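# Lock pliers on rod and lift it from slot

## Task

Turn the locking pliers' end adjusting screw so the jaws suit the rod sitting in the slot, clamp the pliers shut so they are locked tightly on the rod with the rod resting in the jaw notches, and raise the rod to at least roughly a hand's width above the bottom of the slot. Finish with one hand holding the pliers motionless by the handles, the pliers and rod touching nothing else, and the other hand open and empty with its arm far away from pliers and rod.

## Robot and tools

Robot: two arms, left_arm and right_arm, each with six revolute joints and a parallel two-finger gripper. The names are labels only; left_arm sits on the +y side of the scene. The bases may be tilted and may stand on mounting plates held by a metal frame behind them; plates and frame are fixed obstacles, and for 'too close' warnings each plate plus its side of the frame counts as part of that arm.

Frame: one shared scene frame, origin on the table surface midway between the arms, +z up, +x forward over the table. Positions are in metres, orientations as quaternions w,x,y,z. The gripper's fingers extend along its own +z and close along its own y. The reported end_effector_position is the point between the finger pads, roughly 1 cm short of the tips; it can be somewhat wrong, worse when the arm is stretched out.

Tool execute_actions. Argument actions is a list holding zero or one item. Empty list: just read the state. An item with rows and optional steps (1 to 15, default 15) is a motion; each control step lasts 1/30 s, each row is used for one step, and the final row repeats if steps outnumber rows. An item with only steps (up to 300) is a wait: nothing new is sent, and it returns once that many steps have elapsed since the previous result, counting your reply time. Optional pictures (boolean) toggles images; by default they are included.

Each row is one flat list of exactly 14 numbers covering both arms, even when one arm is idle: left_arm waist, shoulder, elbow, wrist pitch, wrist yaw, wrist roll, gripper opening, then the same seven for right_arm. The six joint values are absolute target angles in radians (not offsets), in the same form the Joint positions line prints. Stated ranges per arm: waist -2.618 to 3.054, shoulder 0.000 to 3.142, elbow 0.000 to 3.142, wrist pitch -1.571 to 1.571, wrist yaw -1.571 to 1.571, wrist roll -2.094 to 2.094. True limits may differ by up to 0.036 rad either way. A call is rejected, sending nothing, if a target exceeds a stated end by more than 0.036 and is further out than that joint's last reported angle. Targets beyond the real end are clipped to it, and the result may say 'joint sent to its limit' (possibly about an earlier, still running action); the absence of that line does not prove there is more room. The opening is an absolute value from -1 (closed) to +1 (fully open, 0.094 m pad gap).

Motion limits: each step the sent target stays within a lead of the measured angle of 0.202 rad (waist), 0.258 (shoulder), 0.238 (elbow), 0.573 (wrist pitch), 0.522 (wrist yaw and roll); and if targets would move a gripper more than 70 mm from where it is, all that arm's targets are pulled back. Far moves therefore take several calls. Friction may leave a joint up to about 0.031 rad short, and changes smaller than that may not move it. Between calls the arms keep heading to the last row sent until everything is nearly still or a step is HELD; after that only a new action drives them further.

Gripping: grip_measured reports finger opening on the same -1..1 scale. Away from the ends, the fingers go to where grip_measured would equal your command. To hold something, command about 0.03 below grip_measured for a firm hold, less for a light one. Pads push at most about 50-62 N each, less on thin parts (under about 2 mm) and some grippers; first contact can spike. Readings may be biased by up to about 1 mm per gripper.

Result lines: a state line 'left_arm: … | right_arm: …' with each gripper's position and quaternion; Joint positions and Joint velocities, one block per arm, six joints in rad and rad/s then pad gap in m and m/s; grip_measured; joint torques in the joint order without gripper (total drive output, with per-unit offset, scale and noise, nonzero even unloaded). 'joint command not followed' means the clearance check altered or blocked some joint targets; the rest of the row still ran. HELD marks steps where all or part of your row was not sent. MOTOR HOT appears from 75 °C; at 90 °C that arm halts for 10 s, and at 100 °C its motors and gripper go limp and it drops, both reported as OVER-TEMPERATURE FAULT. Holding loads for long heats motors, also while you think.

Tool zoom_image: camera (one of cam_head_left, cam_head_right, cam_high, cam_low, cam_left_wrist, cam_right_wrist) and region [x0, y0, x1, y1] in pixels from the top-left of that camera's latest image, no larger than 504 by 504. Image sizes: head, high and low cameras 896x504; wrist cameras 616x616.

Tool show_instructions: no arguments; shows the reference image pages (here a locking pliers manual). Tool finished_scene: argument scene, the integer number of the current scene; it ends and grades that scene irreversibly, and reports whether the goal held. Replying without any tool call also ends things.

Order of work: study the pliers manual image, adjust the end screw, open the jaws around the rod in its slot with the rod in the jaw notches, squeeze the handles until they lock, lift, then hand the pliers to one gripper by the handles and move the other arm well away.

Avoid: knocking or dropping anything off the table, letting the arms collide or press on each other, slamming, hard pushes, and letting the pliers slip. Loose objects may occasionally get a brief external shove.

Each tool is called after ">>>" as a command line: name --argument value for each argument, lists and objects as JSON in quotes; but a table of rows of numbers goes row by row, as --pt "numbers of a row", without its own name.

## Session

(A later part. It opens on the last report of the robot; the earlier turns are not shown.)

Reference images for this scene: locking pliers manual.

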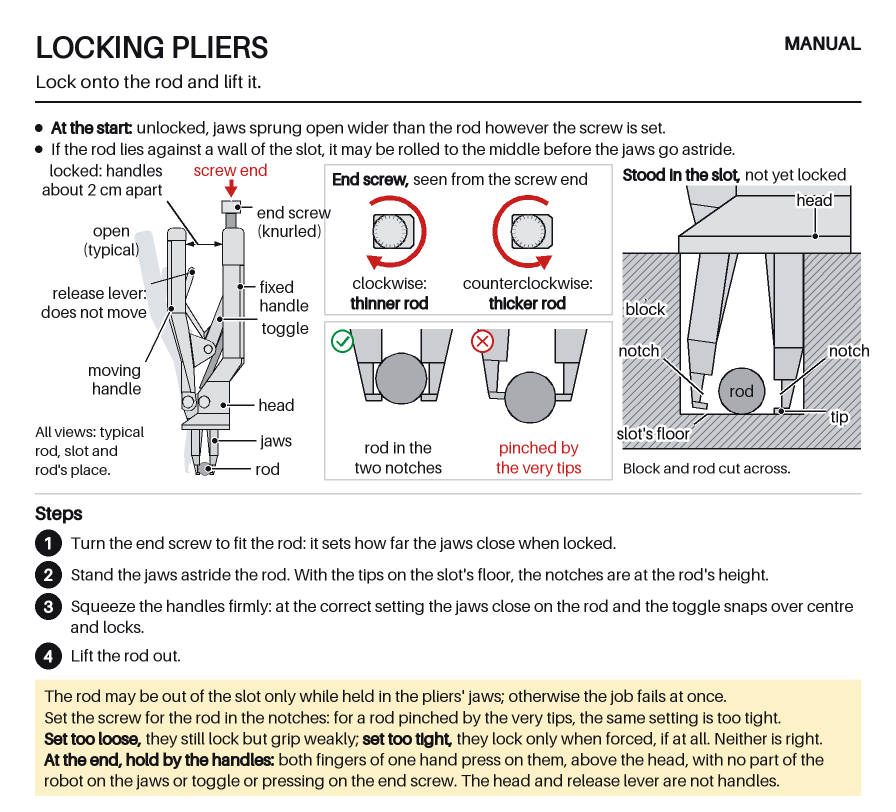

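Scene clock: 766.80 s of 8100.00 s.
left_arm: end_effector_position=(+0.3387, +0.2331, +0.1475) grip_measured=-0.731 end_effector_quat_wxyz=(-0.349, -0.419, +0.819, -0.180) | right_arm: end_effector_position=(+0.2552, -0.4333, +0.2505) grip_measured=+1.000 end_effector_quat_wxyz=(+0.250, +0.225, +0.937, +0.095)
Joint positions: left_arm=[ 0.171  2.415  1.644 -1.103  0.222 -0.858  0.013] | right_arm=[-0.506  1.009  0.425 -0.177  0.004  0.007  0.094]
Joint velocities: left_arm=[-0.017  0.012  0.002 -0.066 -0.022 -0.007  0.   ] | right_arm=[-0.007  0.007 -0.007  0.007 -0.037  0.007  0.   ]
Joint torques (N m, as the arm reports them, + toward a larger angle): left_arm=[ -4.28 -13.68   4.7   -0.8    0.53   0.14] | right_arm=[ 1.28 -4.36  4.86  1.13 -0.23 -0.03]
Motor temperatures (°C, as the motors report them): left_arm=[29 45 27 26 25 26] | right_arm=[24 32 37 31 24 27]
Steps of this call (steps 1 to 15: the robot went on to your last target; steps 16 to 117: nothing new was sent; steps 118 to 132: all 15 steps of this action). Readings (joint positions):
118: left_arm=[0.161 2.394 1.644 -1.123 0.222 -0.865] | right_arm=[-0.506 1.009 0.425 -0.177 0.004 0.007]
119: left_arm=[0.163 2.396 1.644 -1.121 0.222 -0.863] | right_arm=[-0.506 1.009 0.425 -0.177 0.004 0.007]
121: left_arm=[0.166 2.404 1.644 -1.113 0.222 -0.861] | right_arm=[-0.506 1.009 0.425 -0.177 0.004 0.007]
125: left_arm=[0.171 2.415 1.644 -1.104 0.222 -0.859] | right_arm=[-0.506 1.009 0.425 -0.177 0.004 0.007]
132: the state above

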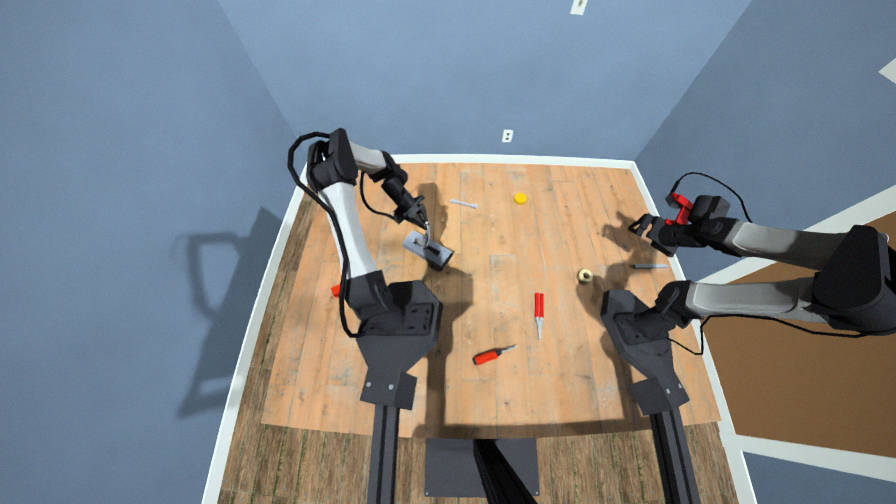

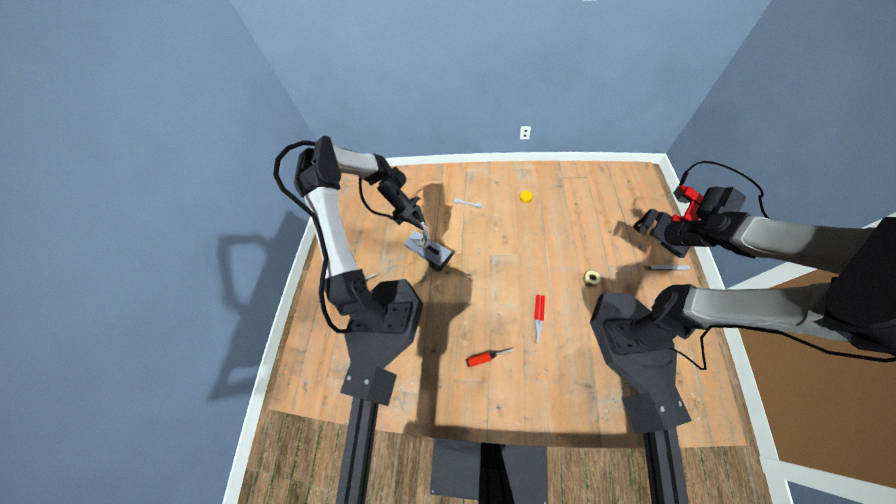

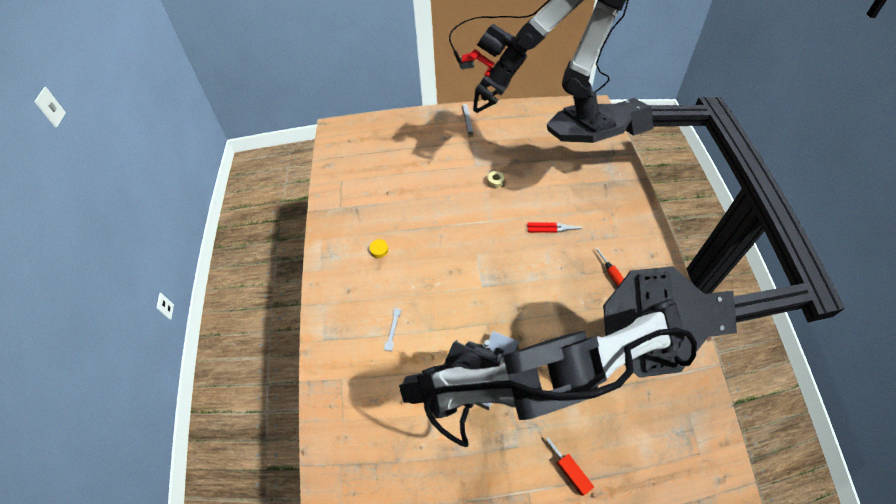

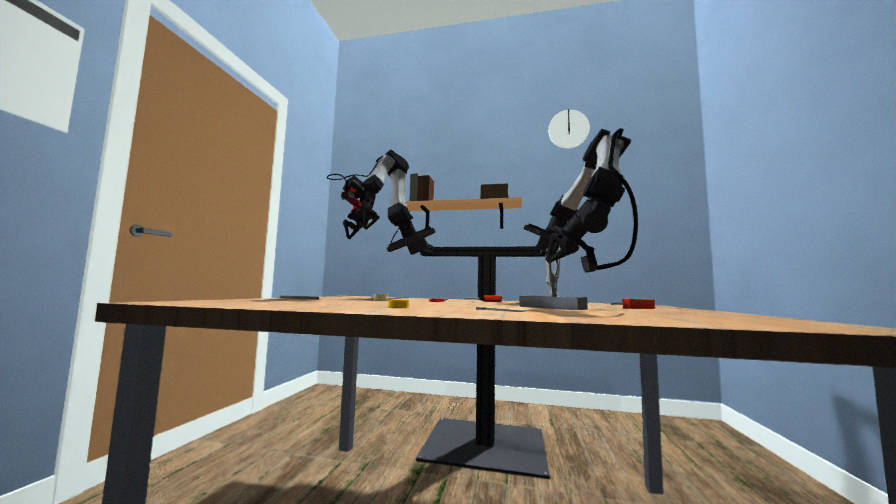

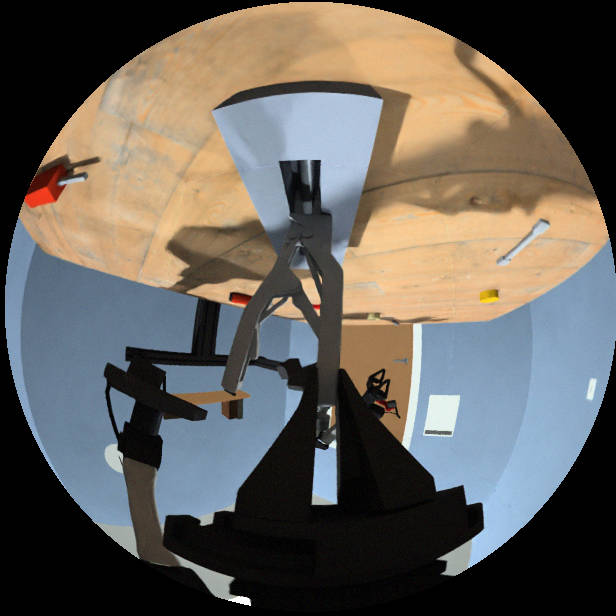

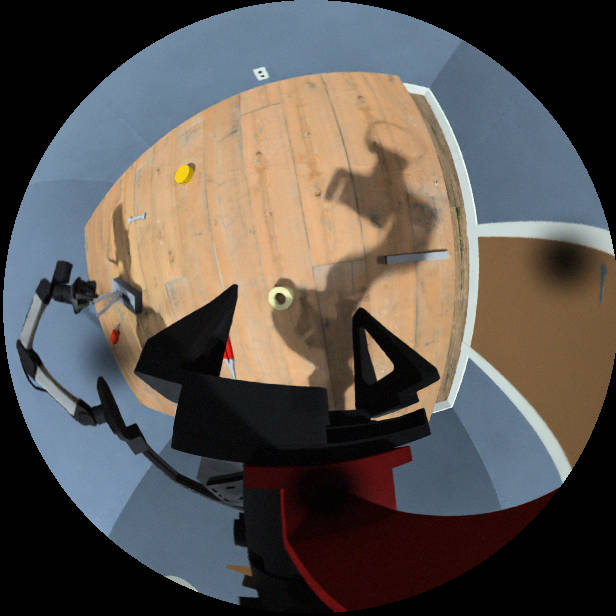

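Nearly seated.

>>> execute_actions --actions '[{"rows":[[0.182,2.442,1.65,-1.1,0.243,-0.853,-0.775,-0.5,1,0.4,-0.2,0,0,1],[0.182,2.442,1.65,-1.094,0.243,-0.853,-0.775,-0.5,1,0.4,-0.2,0,0,1]]}]' --pictures false

Scene clock: 770.23 s of 8100.00 s.
left_arm: end_effector_position=(+0.3381, +0.2314, +0.1473) grip_measured=-0.731 end_effector_quat_wxyz=(-0.352, -0.419, +0.817, -0.182) | right_arm: end_effector_position=(+0.2552, -0.4333, +0.2505) grip_measured=+1.000 end_effector_quat_wxyz=(+0.250, +0.225, +0.937, +0.095)
Joint positions: left_arm=[ 0.171  2.419  1.644 -1.103  0.23  -0.858  0.013] | right_arm=[-0.506  1.009  0.425 -0.177  0.004  0.007  0.094]
Joint velocities: left_arm=[-0.007 -0.012  0.007  0.037 -0.095 -0.051  0.   ] | right_arm=[ 0.012  0.012 -0.017 -0.022  0.037 -0.051  0.   ]
Joint torques (N m, as the arm reports them, + toward a larger angle): left_arm=[ -4.23 -12.47   4.69  -0.67   0.45   0.14] | right_arm=[ 1.37 -4.45  4.81  1.17 -0.25 -0.04]
Motor temperatures (°C, as the motors report them): left_arm=[29 46 27 26 25 26] | right_arm=[24 32 37 31 24 27]
Steps of this call (steps 1 to 15: the robot went on to your last target; steps 16 to 88: nothing new was sent; steps 89 to 103: all 15 steps of this action). Readings (joint positions):
89: left_arm=[0.171 2.416 1.644 -1.103 0.223 -0.858] | right_arm=[-0.506 1.009 0.425 -0.177 0.004 0.007]
90: left_arm=[0.171 2.416 1.644 -1.103 0.224 -0.858] | right_arm=[-0.506 1.009 0.425 -0.177 0.004 0.007]
92: left_arm=[0.171 2.418 1.644 -1.103 0.228 -0.858] | right_arm=[-0.506 1.009 0.425 -0.177 0.004 0.007]
96: left_arm=[0.171 2.419 1.644 -1.103 0.230 -0.858] | right_arm=[-0.506 1.009 0.425 -0.177 0.004 0.007]
103: the state above

>>> execute_actions --actions '[{"rows":[[0.18,2.42,1.65,-1.105,0.235,-0.855,-0.72,-0.5,1,0.4,-0.2,0,0,1],[0.18,2.42,1.65,-1.105,0.235,-0.855,-0.7,-0.5,1,0.4,-0.2,0,0,1],[0.18,2.42,1.65,-1.105,0.235,-0.855,-0.65,-0.5,1,0.4,-0.2,0,0,1],[0.18,2.42,1.65,-1.105,0.235,-0.855,-0.55,-0.5,1,0.4,-0.2,0,0,1],[0.18,2.42,1.65,-1.105,0.235,-0.855,-0.3,-0.5,1,0.4,-0.2,0,0,1]],"steps":12}]' --pictures false

>>> execute_actions --actions '[{"rows":[[0.185,2.41,1.665,-1.15,0.235,-0.85,-0.3,-0.5,1,0.4,-0.2,0,0,1],[0.187,2.4,1.675,-1.17,0.235,-0.85,-0.3,-0.5,1,0.4,-0.2,0,0,1],[0.189,2.397,1.687,-1.185,0.235,-0.85,-0.3,-0.5,1,0.4,-0.2,0,0,1],[0.191,2.395,1.7,-1.2,0.235,-0.845,-0.3,-0.5,1,0.4,-0.2,0,0,1],[0.193,2.392,1.712,-1.215,0.235,-0.845,-0.3,-0.5,1,0.4,-0.2,0,0,1],[0.195,2.39,1.725,-1.23,0.235,-0.84,-0.3,-0.5,1,0.4,-0.2,0,0,1],[0.197,2.387,1.737,-1.245,0.235,-0.84,-0.3,-0.5,1,0.4,-0.2,0,0,1],[0.199,2.385,1.75,-1.26,0.235,-0.84,-0.3,-0.5,1,0.4,-0.2,0,0,1],[0.201,2.382,1.762,-1.275,0.235,-0.84,-0.3,-0.5,1,0.4,-0.2,0,0,1],[0.203,2.38,1.775,-1.29,0.235,-0.84,-0.3,-0.5,1,0.4,-0.2,0,0,1],[0.205,2.377,1.787,-1.3,0.235,-0.84,-0.3,-0.5,1,0.4,-0.2,0,0,1],[0.205,2.375,1.8,-1.3,0.235,-0.84,-0.3,-0.5,1,0.4,-0.2,0,0,1],[0.205,2.375,1.81,-1.3,0.235,-0.84,-0.3,-0.5,1,0.4,-0.2,0,0,1]]}]'

Scene clock: 789.30 s of 8100.00 s.
left_arm: end_effector_position=(+0.3381, +0.2314, +0.1473) grip_measured=-0.302 end_effector_quat_wxyz=(-0.352, -0.419, +0.817, -0.182) | right_arm: end_effector_position=(+0.2552, -0.4333, +0.2505) grip_measured=+1.000 end_effector_quat_wxyz=(+0.250, +0.225, +0.937, +0.095)
Joint positions: left_arm=[ 0.171  2.419  1.644 -1.103  0.23  -0.858  0.033] | right_arm=[-0.506  1.009  0.425 -0.177  0.004  0.007  0.094]
Joint velocities: left_arm=[-0.017  0.007 -0.007 -0.037  0.051 -0.022 -0.001] | right_arm=[-0.022  0.007  0.022  0.022 -0.095 -0.007  0.   ]
Joint torques (N m, as the arm reports them, + toward a larger angle): left_arm=[ -4.25 -14.66   4.68  -0.77   0.37   0.12] | right_arm=[ 1.42 -4.29  4.85  1.16 -0.21 -0.03]
Motor temperatures (°C, as the motors report them): left_arm=[29 46 27 26 25 26] | right_arm=[24 32 37 31 24 27]
Steps of this call (steps 1 to 15: the robot went on to your last target; steps 16 to 560: nothing new was sent; steps 561 to 572: all 12 steps of this action). Readings (joint positions):
561: left_arm=[0.171 2.419 1.644 -1.103 0.230 -0.858] | right_arm=[-0.506 1.009 0.425 -0.177 0.004 0.007]
562: left_arm=[0.171 2.419 1.644 -1.103 0.230 -0.858] | right_arm=[-0.506 1.009 0.425 -0.177 0.004 0.007]
564: left_arm=[0.171 2.419 1.644 -1.103 0.230 -0.858] | right_arm=[-0.506 1.009 0.425 -0.177 0.004 0.007]
568: left_arm=[0.171 2.419 1.644 -1.103 0.230 -0.858] | right_arm=[-0.506 1.009 0.425 -0.177 0.004 0.007]
572: the state above

Scene clock: 789.80 s of 8100.00 s.
left_arm: end_effector_position=(+0.3659, +0.2596, +0.1852) grip_measured=-0.302 end_effector_quat_wxyz=(-0.339, -0.427, +0.817, -0.190) | right_arm: end_effector_position=(+0.2552, -0.4333, +0.2505) grip_measured=+1.000 end_effector_quat_wxyz=(+0.250, +0.225, +0.937, +0.095)
Joint positions: left_arm=[ 0.191  2.375  1.793 -1.266  0.23  -0.848  0.033] | right_arm=[-0.506  1.009  0.425 -0.177  0.004  0.007  0.094]
Joint velocities: left_arm=[ 0.012 -0.076  0.159 -0.081 -0.022 -0.037 -0.001] | right_arm=[-0.002 -0.012 -0.007 -0.081 -0.022 -0.022  0.   ]
Joint torques (N m, as the arm reports them, + toward a larger angle): left_arm=[ -4.13 -15.1    5.65  -0.91   0.38   0.17] | right_arm=[ 1.3  -4.5   4.87  1.16 -0.2   0.  ]
Motor temperatures (°C, as the motors report them): left_arm=[29 46 27 26 25 26] | right_arm=[24 32 37 31 24 27]
Steps of this call (steps 1 to 15: all 15 steps of this action). Readings (joint positions):
1: left_arm=[0.171 2.419 1.645 -1.106 0.230 -0.857] | right_arm=[-0.506 1.009 0.425 -0.177 0.004 0.007]
2: left_arm=[0.171 2.418 1.648 -1.116 0.230 -0.857] | right_arm=[-0.506 1.009 0.425 -0.177 0.004 0.007]
4: left_arm=[0.171 2.416 1.661 -1.142 0.230 -0.857] | right_arm=[-0.506 1.009 0.425 -0.177 0.004 0.007]
8: left_arm=[0.176 2.401 1.711 -1.195 0.230 -0.852] | right_arm=[-0.506 1.009 0.425 -0.177 0.004 0.007]
15: the state above

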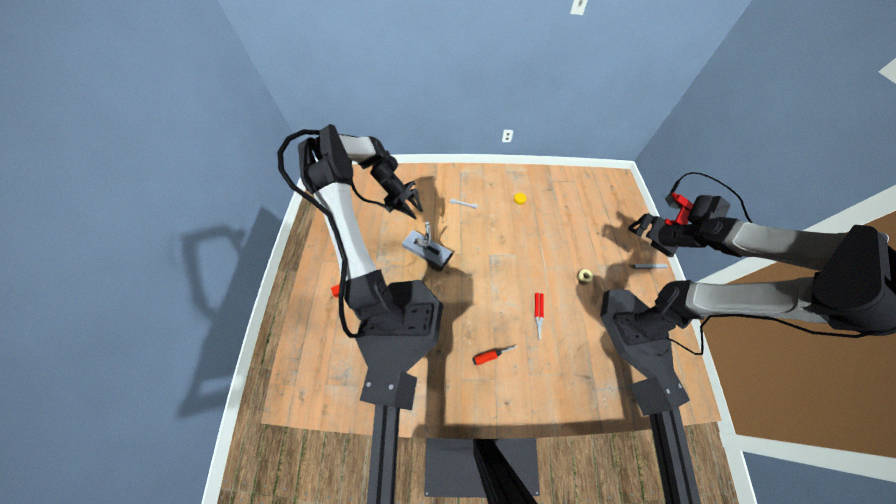

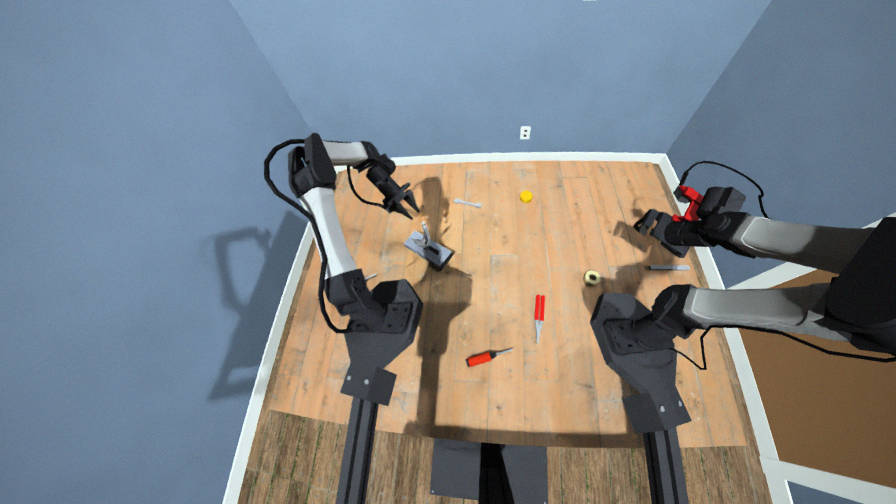

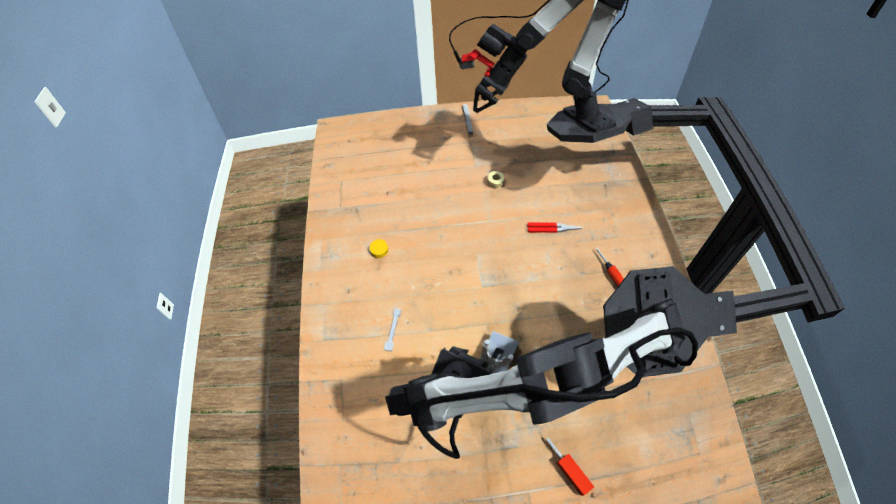

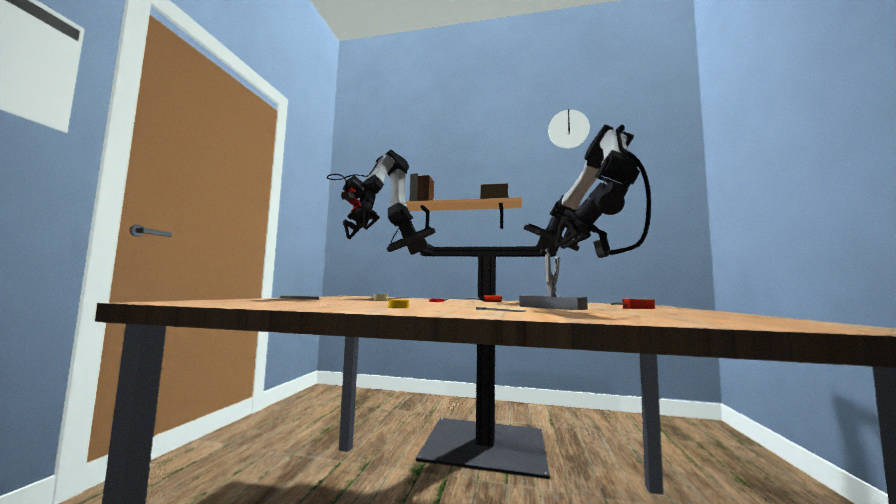

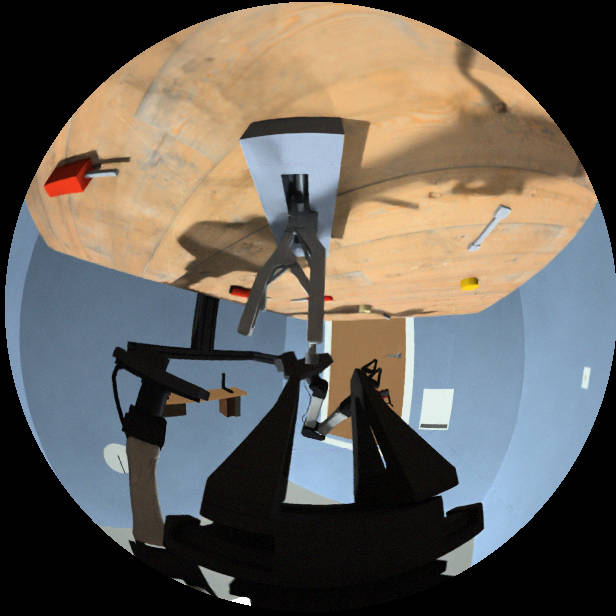

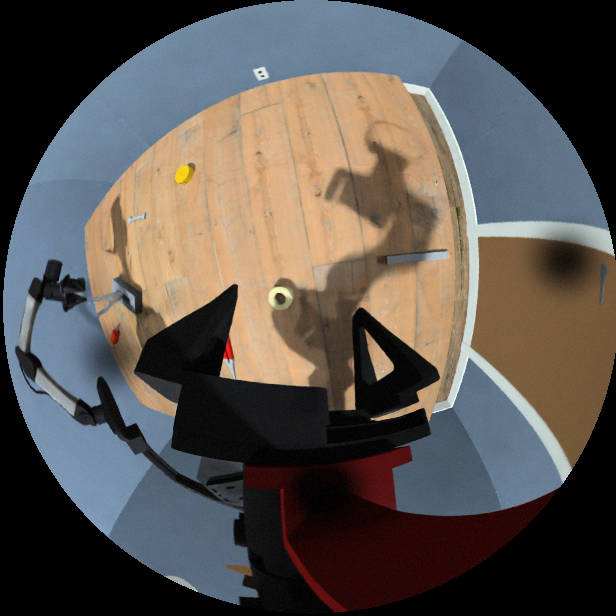

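>>> execute_actions --actions '[{"rows":[[0.2,2.34,1.81,-1.3,0.2,-0.7,-0.4,-0.5,1,0.4,-0.2,0,0,1],[0.2,2.3,1.8,-1.3,0.15,-0.4,-0.4,-0.5,1,0.4,-0.2,0,0,1],[0.19,2.25,1.78,-1.3,0.1,2.07,-0.4,-0.5,1,0.4,-0.2,0,0,1],[0.18,2.2,1.76,-1.28,0.03,2.07,-0.4,-0.5,1,0.4,-0.2,0,0,1],[0.16,2.15,1.73,-1.25,-0.04,2.07,-0.4,-0.5,1,0.4,-0.2,0,0,1],[0.14,2.1,1.7,-1.22,-0.11,2.07,-0.4,-0.5,1,0.4,-0.2,0,0,1],[0.12,2.06,1.67,-1.18,-0.18,2.07,-0.4,-0.5,1,0.4,-0.2,0,0,1],[0.1,2.02,1.64,-1.14,-0.25,2.07,-0.4,-0.5,1,0.4,-0.2,0,0,1],[0.08,1.99,1.61,-1.1,-0.31,2.07,-0.4,-0.5,1,0.4,-0.2,0,0,1],[0.06,1.96,1.58,-1.06,-0.37,2.07,-0.4,-0.5,1,0.4,-0.2,0,0,1],[0.04,1.94,1.55,-1.02,-0.42,2.07,-0.4,-0.5,1,0.4,-0.2,0,0,1],[0.02,1.92,1.52,-0.99,-0.46,2.07,-0.4,-0.5,1,0.4,-0.2,0,0,1],[0,1.91,1.49,-0.96,-0.46,2.07,-0.4,-0.5,1,0.4,-0.2,0,0,1],[-0.02,1.9,1.46,-0.93,-0.46,2.07,-0.4,-0.5,1,0.4,-0.2,0,0,1],[-0.04,1.9,1.43,-0.9,-0.46,2.07,-0.4,-0.5,1,0.4,-0.2,0,0,1]]}]' --pictures false

>>> execute_actions --actions '[{"rows":[[-0.06,1.9,1.4,-0.88,-0.46,2.07,-0.4,-0.5,1,0.4,-0.2,0,0,1],[-0.08,1.9,1.37,-0.86,-0.46,2.07,-0.4,-0.5,1,0.4,-0.2,0,0,1],[-0.1,1.9,1.34,-0.84,-0.46,2.07,-0.4,-0.5,1,0.4,-0.2,0,0,1],[-0.12,1.9,1.31,-0.82,-0.46,2.07,-0.4,-0.5,1,0.4,-0.2,0,0,1],[-0.14,1.9,1.28,-0.8,-0.46,2.07,-0.4,-0.5,1,0.4,-0.2,0,0,1],[-0.16,1.91,1.25,-0.78,-0.46,2.07,-0.4,-0.5,1,0.4,-0.2,0,0,1],[-0.18,1.92,1.22,-0.76,-0.46,2.07,-0.4,-0.5,1,0.4,-0.2,0,0,1],[-0.2,1.93,1.19,-0.74,-0.46,2.07,-0.4,-0.5,1,0.4,-0.2,0,0,1],[-0.215,1.94,1.17,-0.72,-0.46,2.07,-0.4,-0.5,1,0.4,-0.2,0,0,1],[-0.225,1.95,1.15,-0.7,-0.46,2.07,-0.4,-0.5,1,0.4,-0.2,0,0,1],[-0.23,1.96,1.13,-0.68,-0.46,2.07,-0.4,-0.5,1,0.4,-0.2,0,0,1],[-0.23,1.97,1.12,-0.67,-0.46,2.07,-0.4,-0.5,1,0.4,-0.2,0,0,1],[-0.23,1.98,1.112,-0.665,-0.46,2.07,-0.4,-0.5,1,0.4,-0.2,0,0,1]]}]' --pictures false

>>> execute_actions --actions '[{"steps":25}]'

>>> zoom_image --camera "cam_left_wrist" --region '[250, 270, 430, 430]'

Scene clock: 807.83 s of 8100.00 s.
left_arm: end_effector_position=(+0.4013, +0.3283, +0.2853) grip_measured=-0.398 end_effector_quat_wxyz=(+0.023, +0.272, +0.961, -0.037) | right_arm: end_effector_position=(+0.2552, -0.4333, +0.2505) grip_measured=+1.000 end_effector_quat_wxyz=(+0.250, +0.225, +0.937, +0.095)
Joint positions: left_arm=[-0.002  1.88   1.523 -1.025 -0.342  0.515  0.028] | right_arm=[-0.506  1.009  0.425 -0.177  0.004  0.007  0.094]
Joint velocities: left_arm=[-0.564 -0.134 -0.901  0.916 -0.784  2.821  0.   ] | right_arm=[-0.002  0.007 -0.002  0.037  0.007  0.051  0.   ]
Joint torques (N m, as the arm reports them, + toward a larger angle): left_arm=[-4.68 -9.56  3.42  0.29  0.05  0.13] | right_arm=[ 1.34 -4.34  4.85  1.14 -0.24 -0.01]
Motor temperatures (°C, as the motors report them): left_arm=[29 48 28 26 25 26] | right_arm=[24 32 37 31 24 27]
Steps of this call (steps 1 to 30: the robot went on to your last target; steps 31 to 526: nothing new was sent; steps 527 to 541: all 15 steps of this action). Readings (joint positions):
527: left_arm=[0.192 2.370 1.799 -1.291 0.227 -0.826] | right_arm=[-0.506 1.009 0.425 -0.177 0.004 0.007]
528: left_arm=[0.192 2.363 1.799 -1.293 0.217 -0.759] | right_arm=[-0.506 1.009 0.425 -0.177 0.004 0.007]
530: left_arm=[0.192 2.318 1.785 -1.289 0.171 -0.565] | right_arm=[-0.506 1.009 0.425 -0.177 0.004 0.007]
534: left_arm=[0.159 2.110 1.704 -1.238 -0.015 -0.173] | right_arm=[-0.506 1.009 0.425 -0.177 0.004 0.007]
541: the state above

Scene clock: 808.33 s of 8100.00 s.
left_arm: end_effector_position=(+0.3238, +0.2306, +0.2122) grip_measured=-0.398 end_effector_quat_wxyz=(-0.010, +0.889, +0.457, -0.018) | right_arm: end_effector_position=(+0.2552, -0.4333, +0.2505) grip_measured=+1.000 end_effector_quat_wxyz=(+0.250, +0.225, +0.937, +0.095)
Joint positions: left_arm=[-0.232  1.968  1.13  -0.725 -0.439  1.873  0.028] | right_arm=[-0.506  1.009  0.425 -0.177  0.004  0.007  0.094]
Joint velocities: left_arm=[ 0.002  0.203 -0.203  0.256  0.022  1.267  0.001] | right_arm=[ 0.007 -0.007 -0.007  0.022 -0.022  0.037  0.   ]
Joint torques (N m, as the arm reports them, + toward a larger angle): left_arm=[ -4.42 -11.25   4.94   0.55  -0.06   0.14] | right_arm=[ 1.48 -4.35  4.87  1.19 -0.22 -0.05]
Motor temperatures (°C, as the motors report them): left_arm=[29 48 28 26 25 26] | right_arm=[24 32 37 31 24 27]
Steps of this call (steps 1 to 15: all 15 steps of this action). Readings (joint positions):
1: left_arm=[-0.022 1.879 1.491 -0.995 -0.365 0.614] | right_arm=[-0.506 1.009 0.425 -0.177 0.004 0.007]
2: left_arm=[-0.041 1.879 1.457 -0.966 -0.382 0.712] | right_arm=[-0.506 1.009 0.425 -0.177 0.004 0.007]
4: left_arm=[-0.078 1.881 1.386 -0.918 -0.407 0.908] | right_arm=[-0.506 1.009 0.425 -0.177 0.004 0.007]
8: left_arm=[-0.158 1.894 1.262 -0.835 -0.432 1.301] | right_arm=[-0.506 1.009 0.425 -0.177 0.004 0.007]
15: the state above

Scene clock: 809.17 s of 8100.00 s.
left_arm: end_effector_position=(+0.3311, +0.2285, +0.2090) grip_measured=-0.398 end_effector_quat_wxyz=(-0.002, +0.926, +0.378, -0.003) | right_arm: end_effector_position=(+0.2552, -0.4333, +0.2505) grip_measured=+1.000 end_effector_quat_wxyz=(+0.250, +0.225, +0.937, +0.095)
Joint positions: left_arm=[-0.232  1.975  1.124 -0.677 -0.449  2.063  0.028] | right_arm=[-0.506  1.009  0.425 -0.177  0.004  0.007  0.094]
Joint velocities: left_arm=[-0.007 -0.012 -0.002  0.007 -0.066  0.037 -0.   ] | right_arm=[-0.002 -0.017 -0.017 -0.037  0.022  0.022  0.   ]
Joint torques (N m, as the arm reports them, + toward a larger angle): left_arm=[ -4.34 -10.61   4.42   0.4   -0.02   0.17] | right_arm=[ 1.34 -4.29  4.84  1.19 -0.24 -0.01]
Motor temperatures (°C, as the motors report them): left_arm=[29 48 28 26 25 26] | right_arm=[24 32 37 31 24 27]
Steps of this call (steps 1 to 25: the robot went on to your last target). Readings (joint positions):
1: left_arm=[-0.232 1.974 1.125 -0.719 -0.441 1.911] | right_arm=[-0.506 1.009 0.425 -0.177 0.004 0.007]
2: left_arm=[-0.232 1.975 1.124 -0.714 -0.442 1.942] | right_arm=[-0.506 1.009 0.425 -0.177 0.004 0.007]
4: left_arm=[-0.232 1.975 1.124 -0.701 -0.444 1.986] | right_arm=[-0.506 1.009 0.425 -0.177 0.004 0.007]
8: left_arm=[-0.232 1.975 1.124 -0.685 -0.447 2.032] | right_arm=[-0.506 1.009 0.425 -0.177 0.004 0.007]
25: the state above

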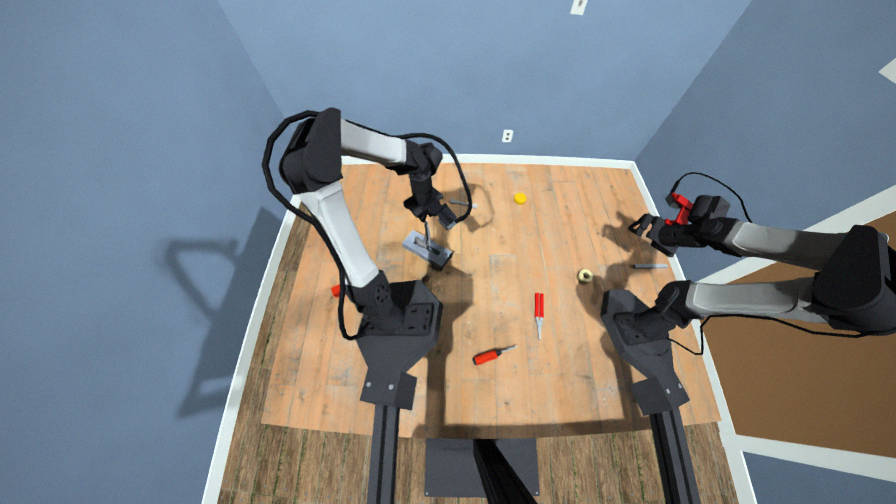

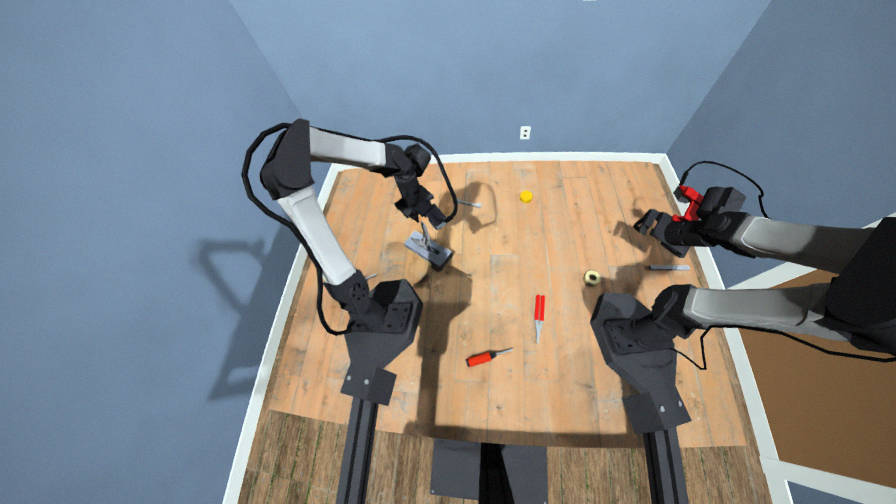

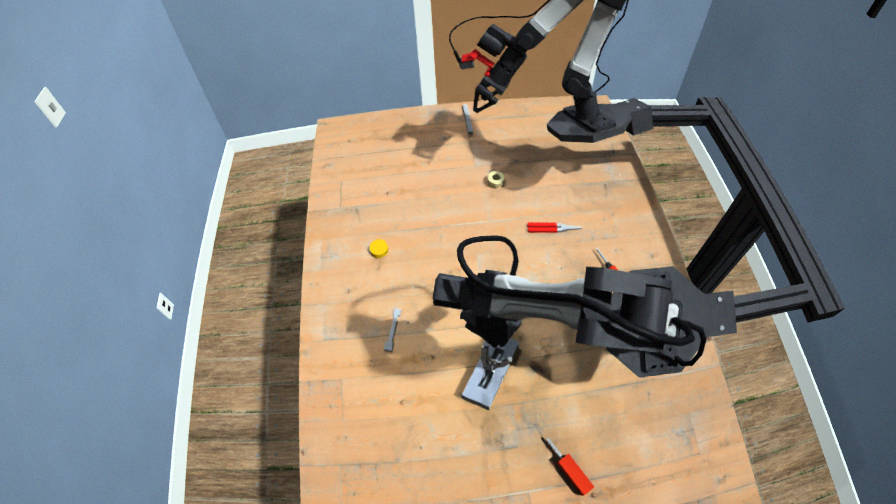

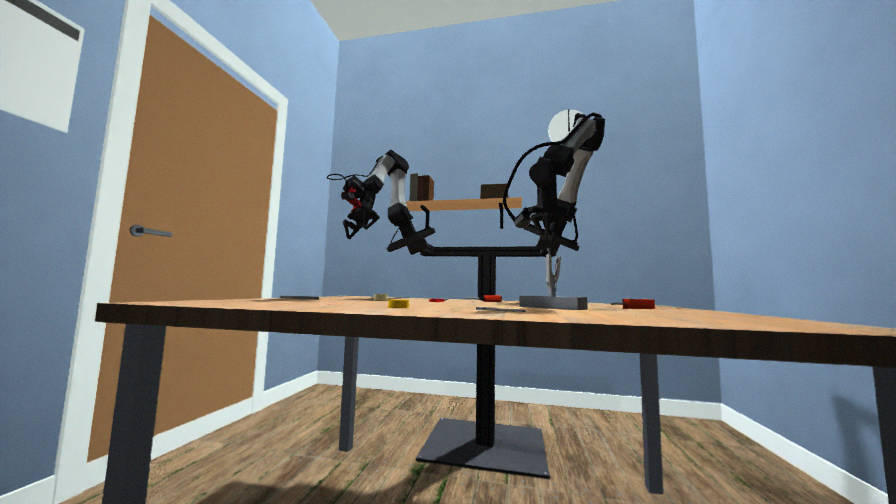

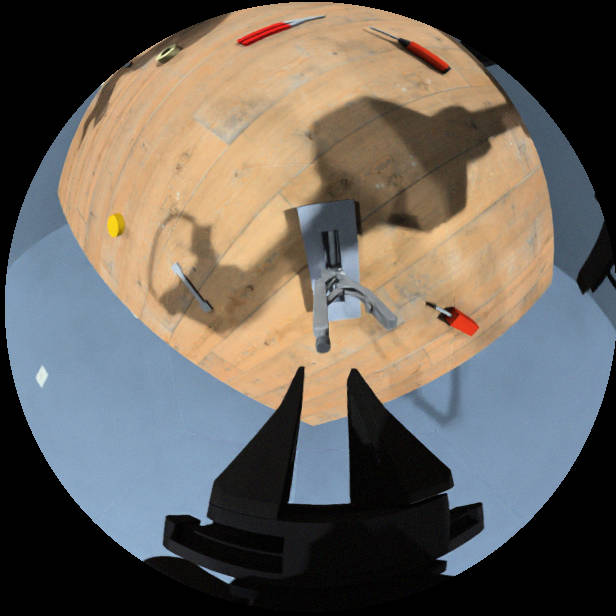

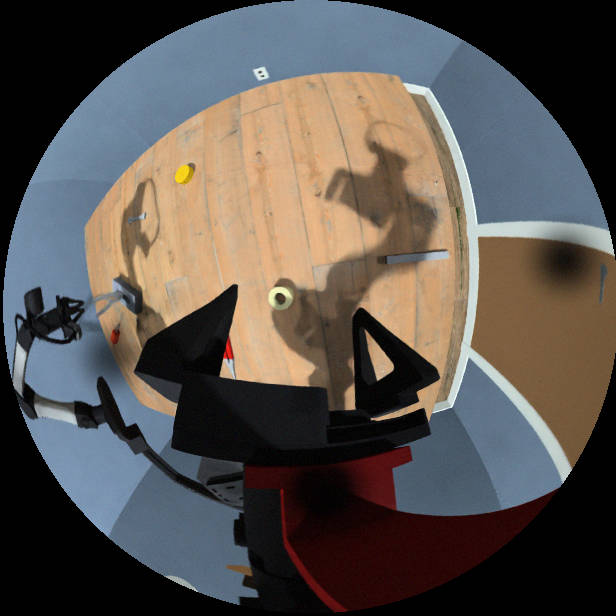

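Region (250, 270, 430, 430) of cam_left_wrist's 616x616 image, scaled by 2.800, with more detail than that image has.

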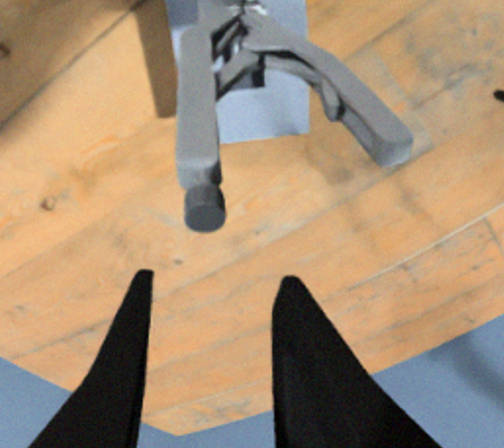

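>>> execute_actions --actions '[{"rows":[[-0.21,1.99,1.105,-0.63,-0.456,0.4,-0.4,-0.5,1,0.4,-0.2,0,0,1],[-0.21,1.99,1.105,-0.63,-0.456,0.4,-0.4,-0.5,1,0.4,-0.2,0,0,1],[-0.207,2.0,1.1,-0.62,-0.456,0.4,-0.4,-0.5,1,0.4,-0.2,0,0,1],[-0.204,2.005,1.098,-0.605,-0.456,0.4,-0.4,-0.5,1,0.4,-0.2,0,0,1],[-0.201,2.01,1.095,-0.59,-0.456,0.4,-0.4,-0.5,1,0.4,-0.2,0,0,1],[-0.198,2.016,1.092,-0.58,-0.456,0.4,-0.4,-0.5,1,0.4,-0.2,0,0,1],[-0.195,2.022,1.089,-0.57,-0.456,0.4,-0.4,-0.5,1,0.4,-0.2,0,0,1],[-0.192,2.028,1.086,-0.56,-0.456,0.4,-0.4,-0.5,1,0.4,-0.2,0,0,1],[-0.189,2.034,1.083,-0.55,-0.456,0.4,-0.4,-0.5,1,0.4,-0.2,0,0,1],[-0.186,2.04,1.08,-0.54,-0.456,0.4,-0.4,-0.5,1,0.4,-0.2,0,0,1],[-0.183,2.046,1.077,-0.53,-0.456,0.4,-0.4,-0.5,1,0.4,-0.2,0,0,1],[-0.18,2.052,1.074,-0.528,-0.456,0.4,-0.4,-0.5,1,0.4,-0.2,0,0,1],[-0.18,2.056,1.072,-0.528,-0.456,0.4,-0.4,-0.5,1,0.4,-0.2,0,0,1]]}]' --pictures false

>>> execute_actions --actions '[{"steps":18}]'

>>> zoom_image --camera "cam_left_wrist" --region '[250, 270, 430, 430]'

Scene clock: 821.50 s of 8100.00 s.
left_arm: end_effector_position=(+0.3338, +0.2281, +0.1803) grip_measured=-0.398 end_effector_quat_wxyz=(+0.000, +0.445, +0.896, +0.001) | right_arm: end_effector_position=(+0.2552, -0.4333, +0.2505) grip_measured=+1.000 end_effector_quat_wxyz=(+0.250, +0.225, +0.937, +0.095)
Joint positions: left_arm=[-0.195  2.039  1.093 -0.555 -0.449  0.664  0.028] | right_arm=[-0.506  1.009  0.425 -0.177  0.004  0.007  0.094]
Joint velocities: left_arm=[ 0.017  0.081 -0.046  0.037 -0.037 -1.678 -0.002] | right_arm=[-0.007  0.002 -0.017 -0.037 -0.081  0.007  0.   ]
Joint torques (N m, as the arm reports them, + toward a larger angle): left_arm=[ -3.66 -10.39   3.57   0.56  -0.02   0.08] | right_arm=[ 1.21 -4.45  4.82  1.17 -0.24 -0.05]
Motor temperatures (°C, as the motors report them): left_arm=[29 46 28 26 24 26] | right_arm=[24 32 37 31 24 27]
Steps of this call (steps 1 to 15: the robot went on to your last target; steps 16 to 355: nothing new was sent; steps 356 to 370: all 15 steps of this action). Readings (joint positions):
356: left_arm=[-0.231 1.975 1.124 -0.675 -0.449 1.990] | right_arm=[-0.506 1.009 0.425 -0.177 0.004 0.007]
357: left_arm=[-0.230 1.975 1.124 -0.670 -0.449 1.890] | right_arm=[-0.506 1.009 0.425 -0.177 0.004 0.007]
359: left_arm=[-0.226 1.976 1.124 -0.654 -0.449 1.693] | right_arm=[-0.506 1.009 0.425 -0.177 0.004 0.007]
363: left_arm=[-0.214 1.994 1.119 -0.609 -0.449 1.300] | right_arm=[-0.506 1.009 0.425 -0.177 0.004 0.007]
370: the state above

Scene clock: 822.10 s of 8100.00 s.
left_arm: end_effector_position=(+0.3361, +0.2272, +0.1790) grip_measured=-0.398 end_effector_quat_wxyz=(+0.006, +0.326, +0.945, +0.002) | right_arm: end_effector_position=(+0.2552, -0.4333, +0.2505) grip_measured=+1.000 end_effector_quat_wxyz=(+0.250, +0.225, +0.937, +0.095)
Joint positions: left_arm=[-0.194  2.042  1.09  -0.537 -0.449  0.411  0.028] | right_arm=[-0.506  1.009  0.425 -0.177  0.004  0.007  0.094]
Joint velocities: left_arm=[ 0.002 -0.002 -0.007  0.022  0.007 -0.081  0.   ] | right_arm=[-0.027 -0.007  0.007  0.037 -0.022 -0.066  0.   ]
Joint torques (N m, as the arm reports them, + toward a larger angle): left_arm=[ -3.56 -10.16   3.49   0.52  -0.03   0.03] | right_arm=[ 1.35 -4.36  4.91  1.14 -0.25  0.03]
Motor temperatures (°C, as the motors report them): left_arm=[29 46 28 26 24 26] | right_arm=[24 32 37 31 24 27]
Steps of this call (steps 1 to 18: the robot went on to your last target). Readings (joint positions):
1: left_arm=[-0.194 2.041 1.091 -0.553 -0.449 0.612] | right_arm=[-0.506 1.009 0.425 -0.177 0.004 0.007]
2: left_arm=[-0.194 2.042 1.090 -0.551 -0.449 0.571] | right_arm=[-0.506 1.009 0.425 -0.177 0.004 0.007]
4: left_arm=[-0.194 2.042 1.090 -0.546 -0.449 0.511] | right_arm=[-0.506 1.009 0.425 -0.177 0.004 0.007]
8: left_arm=[-0.194 2.042 1.090 -0.540 -0.449 0.449] | right_arm=[-0.506 1.009 0.425 -0.177 0.004 0.007]
18: the state above

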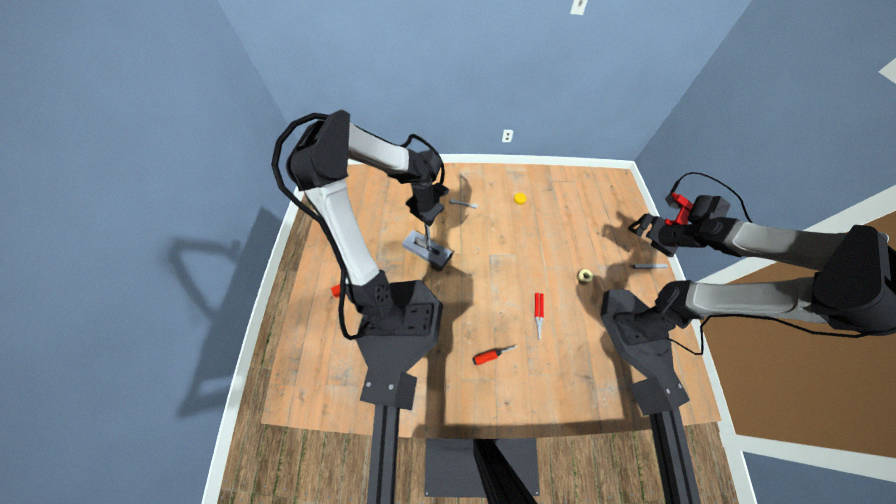

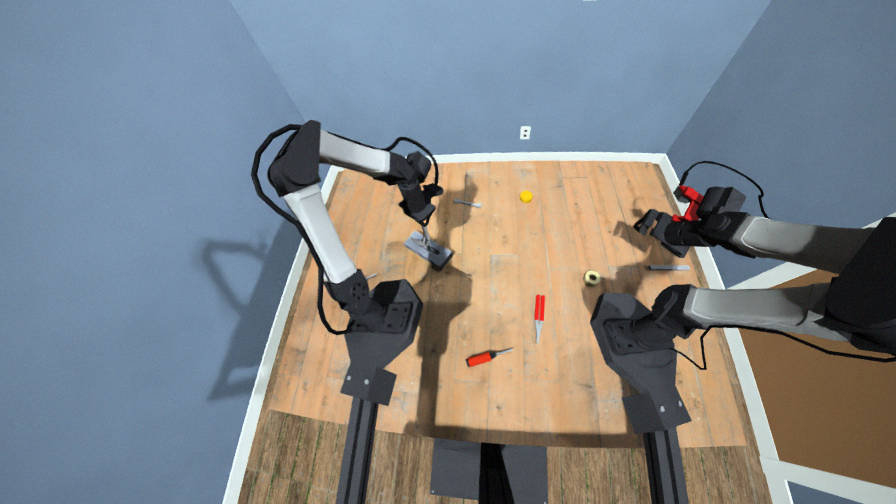

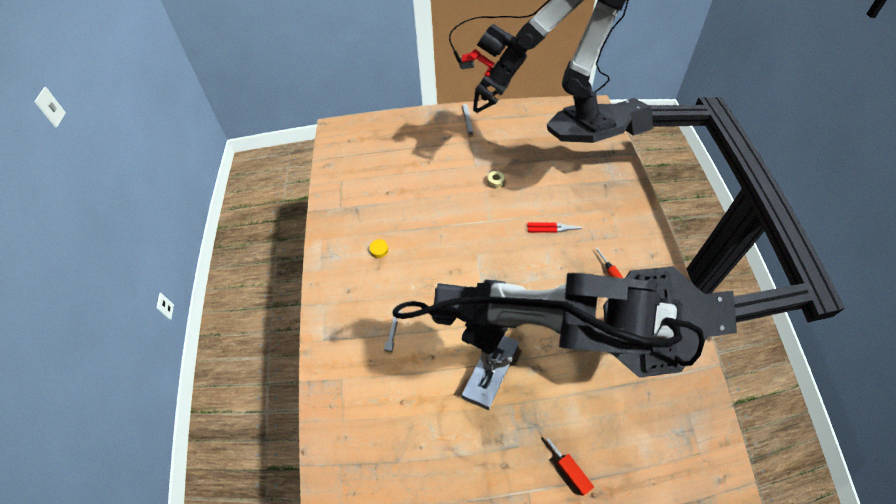

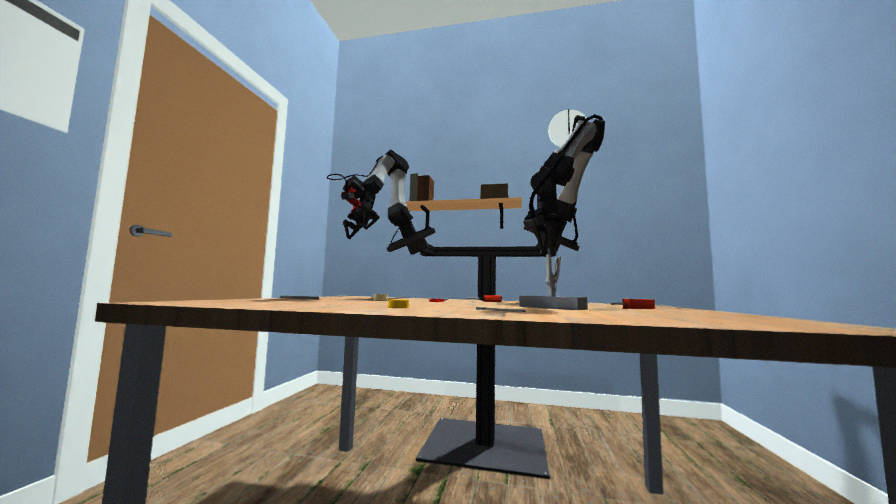

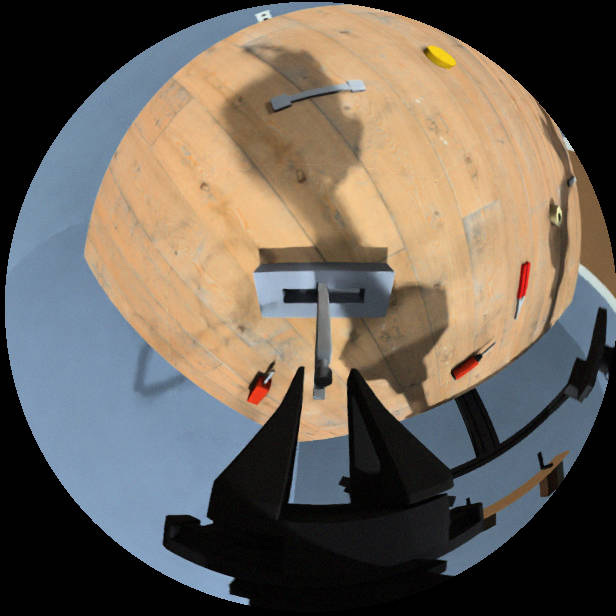

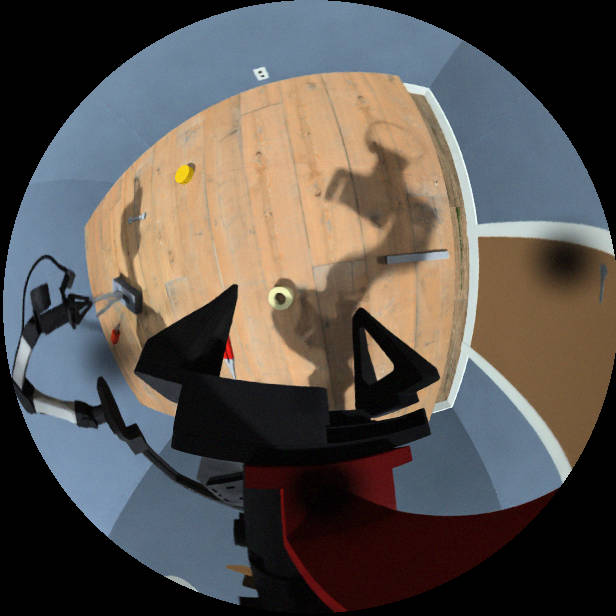

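Region (250, 270, 430, 430) of cam_left_wrist's 616x616 image, scaled by 2.800, with more detail than that image has.

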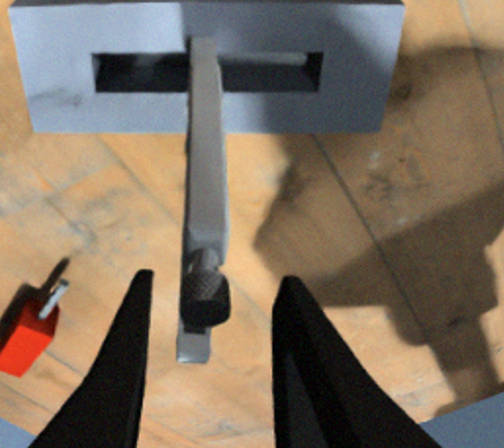

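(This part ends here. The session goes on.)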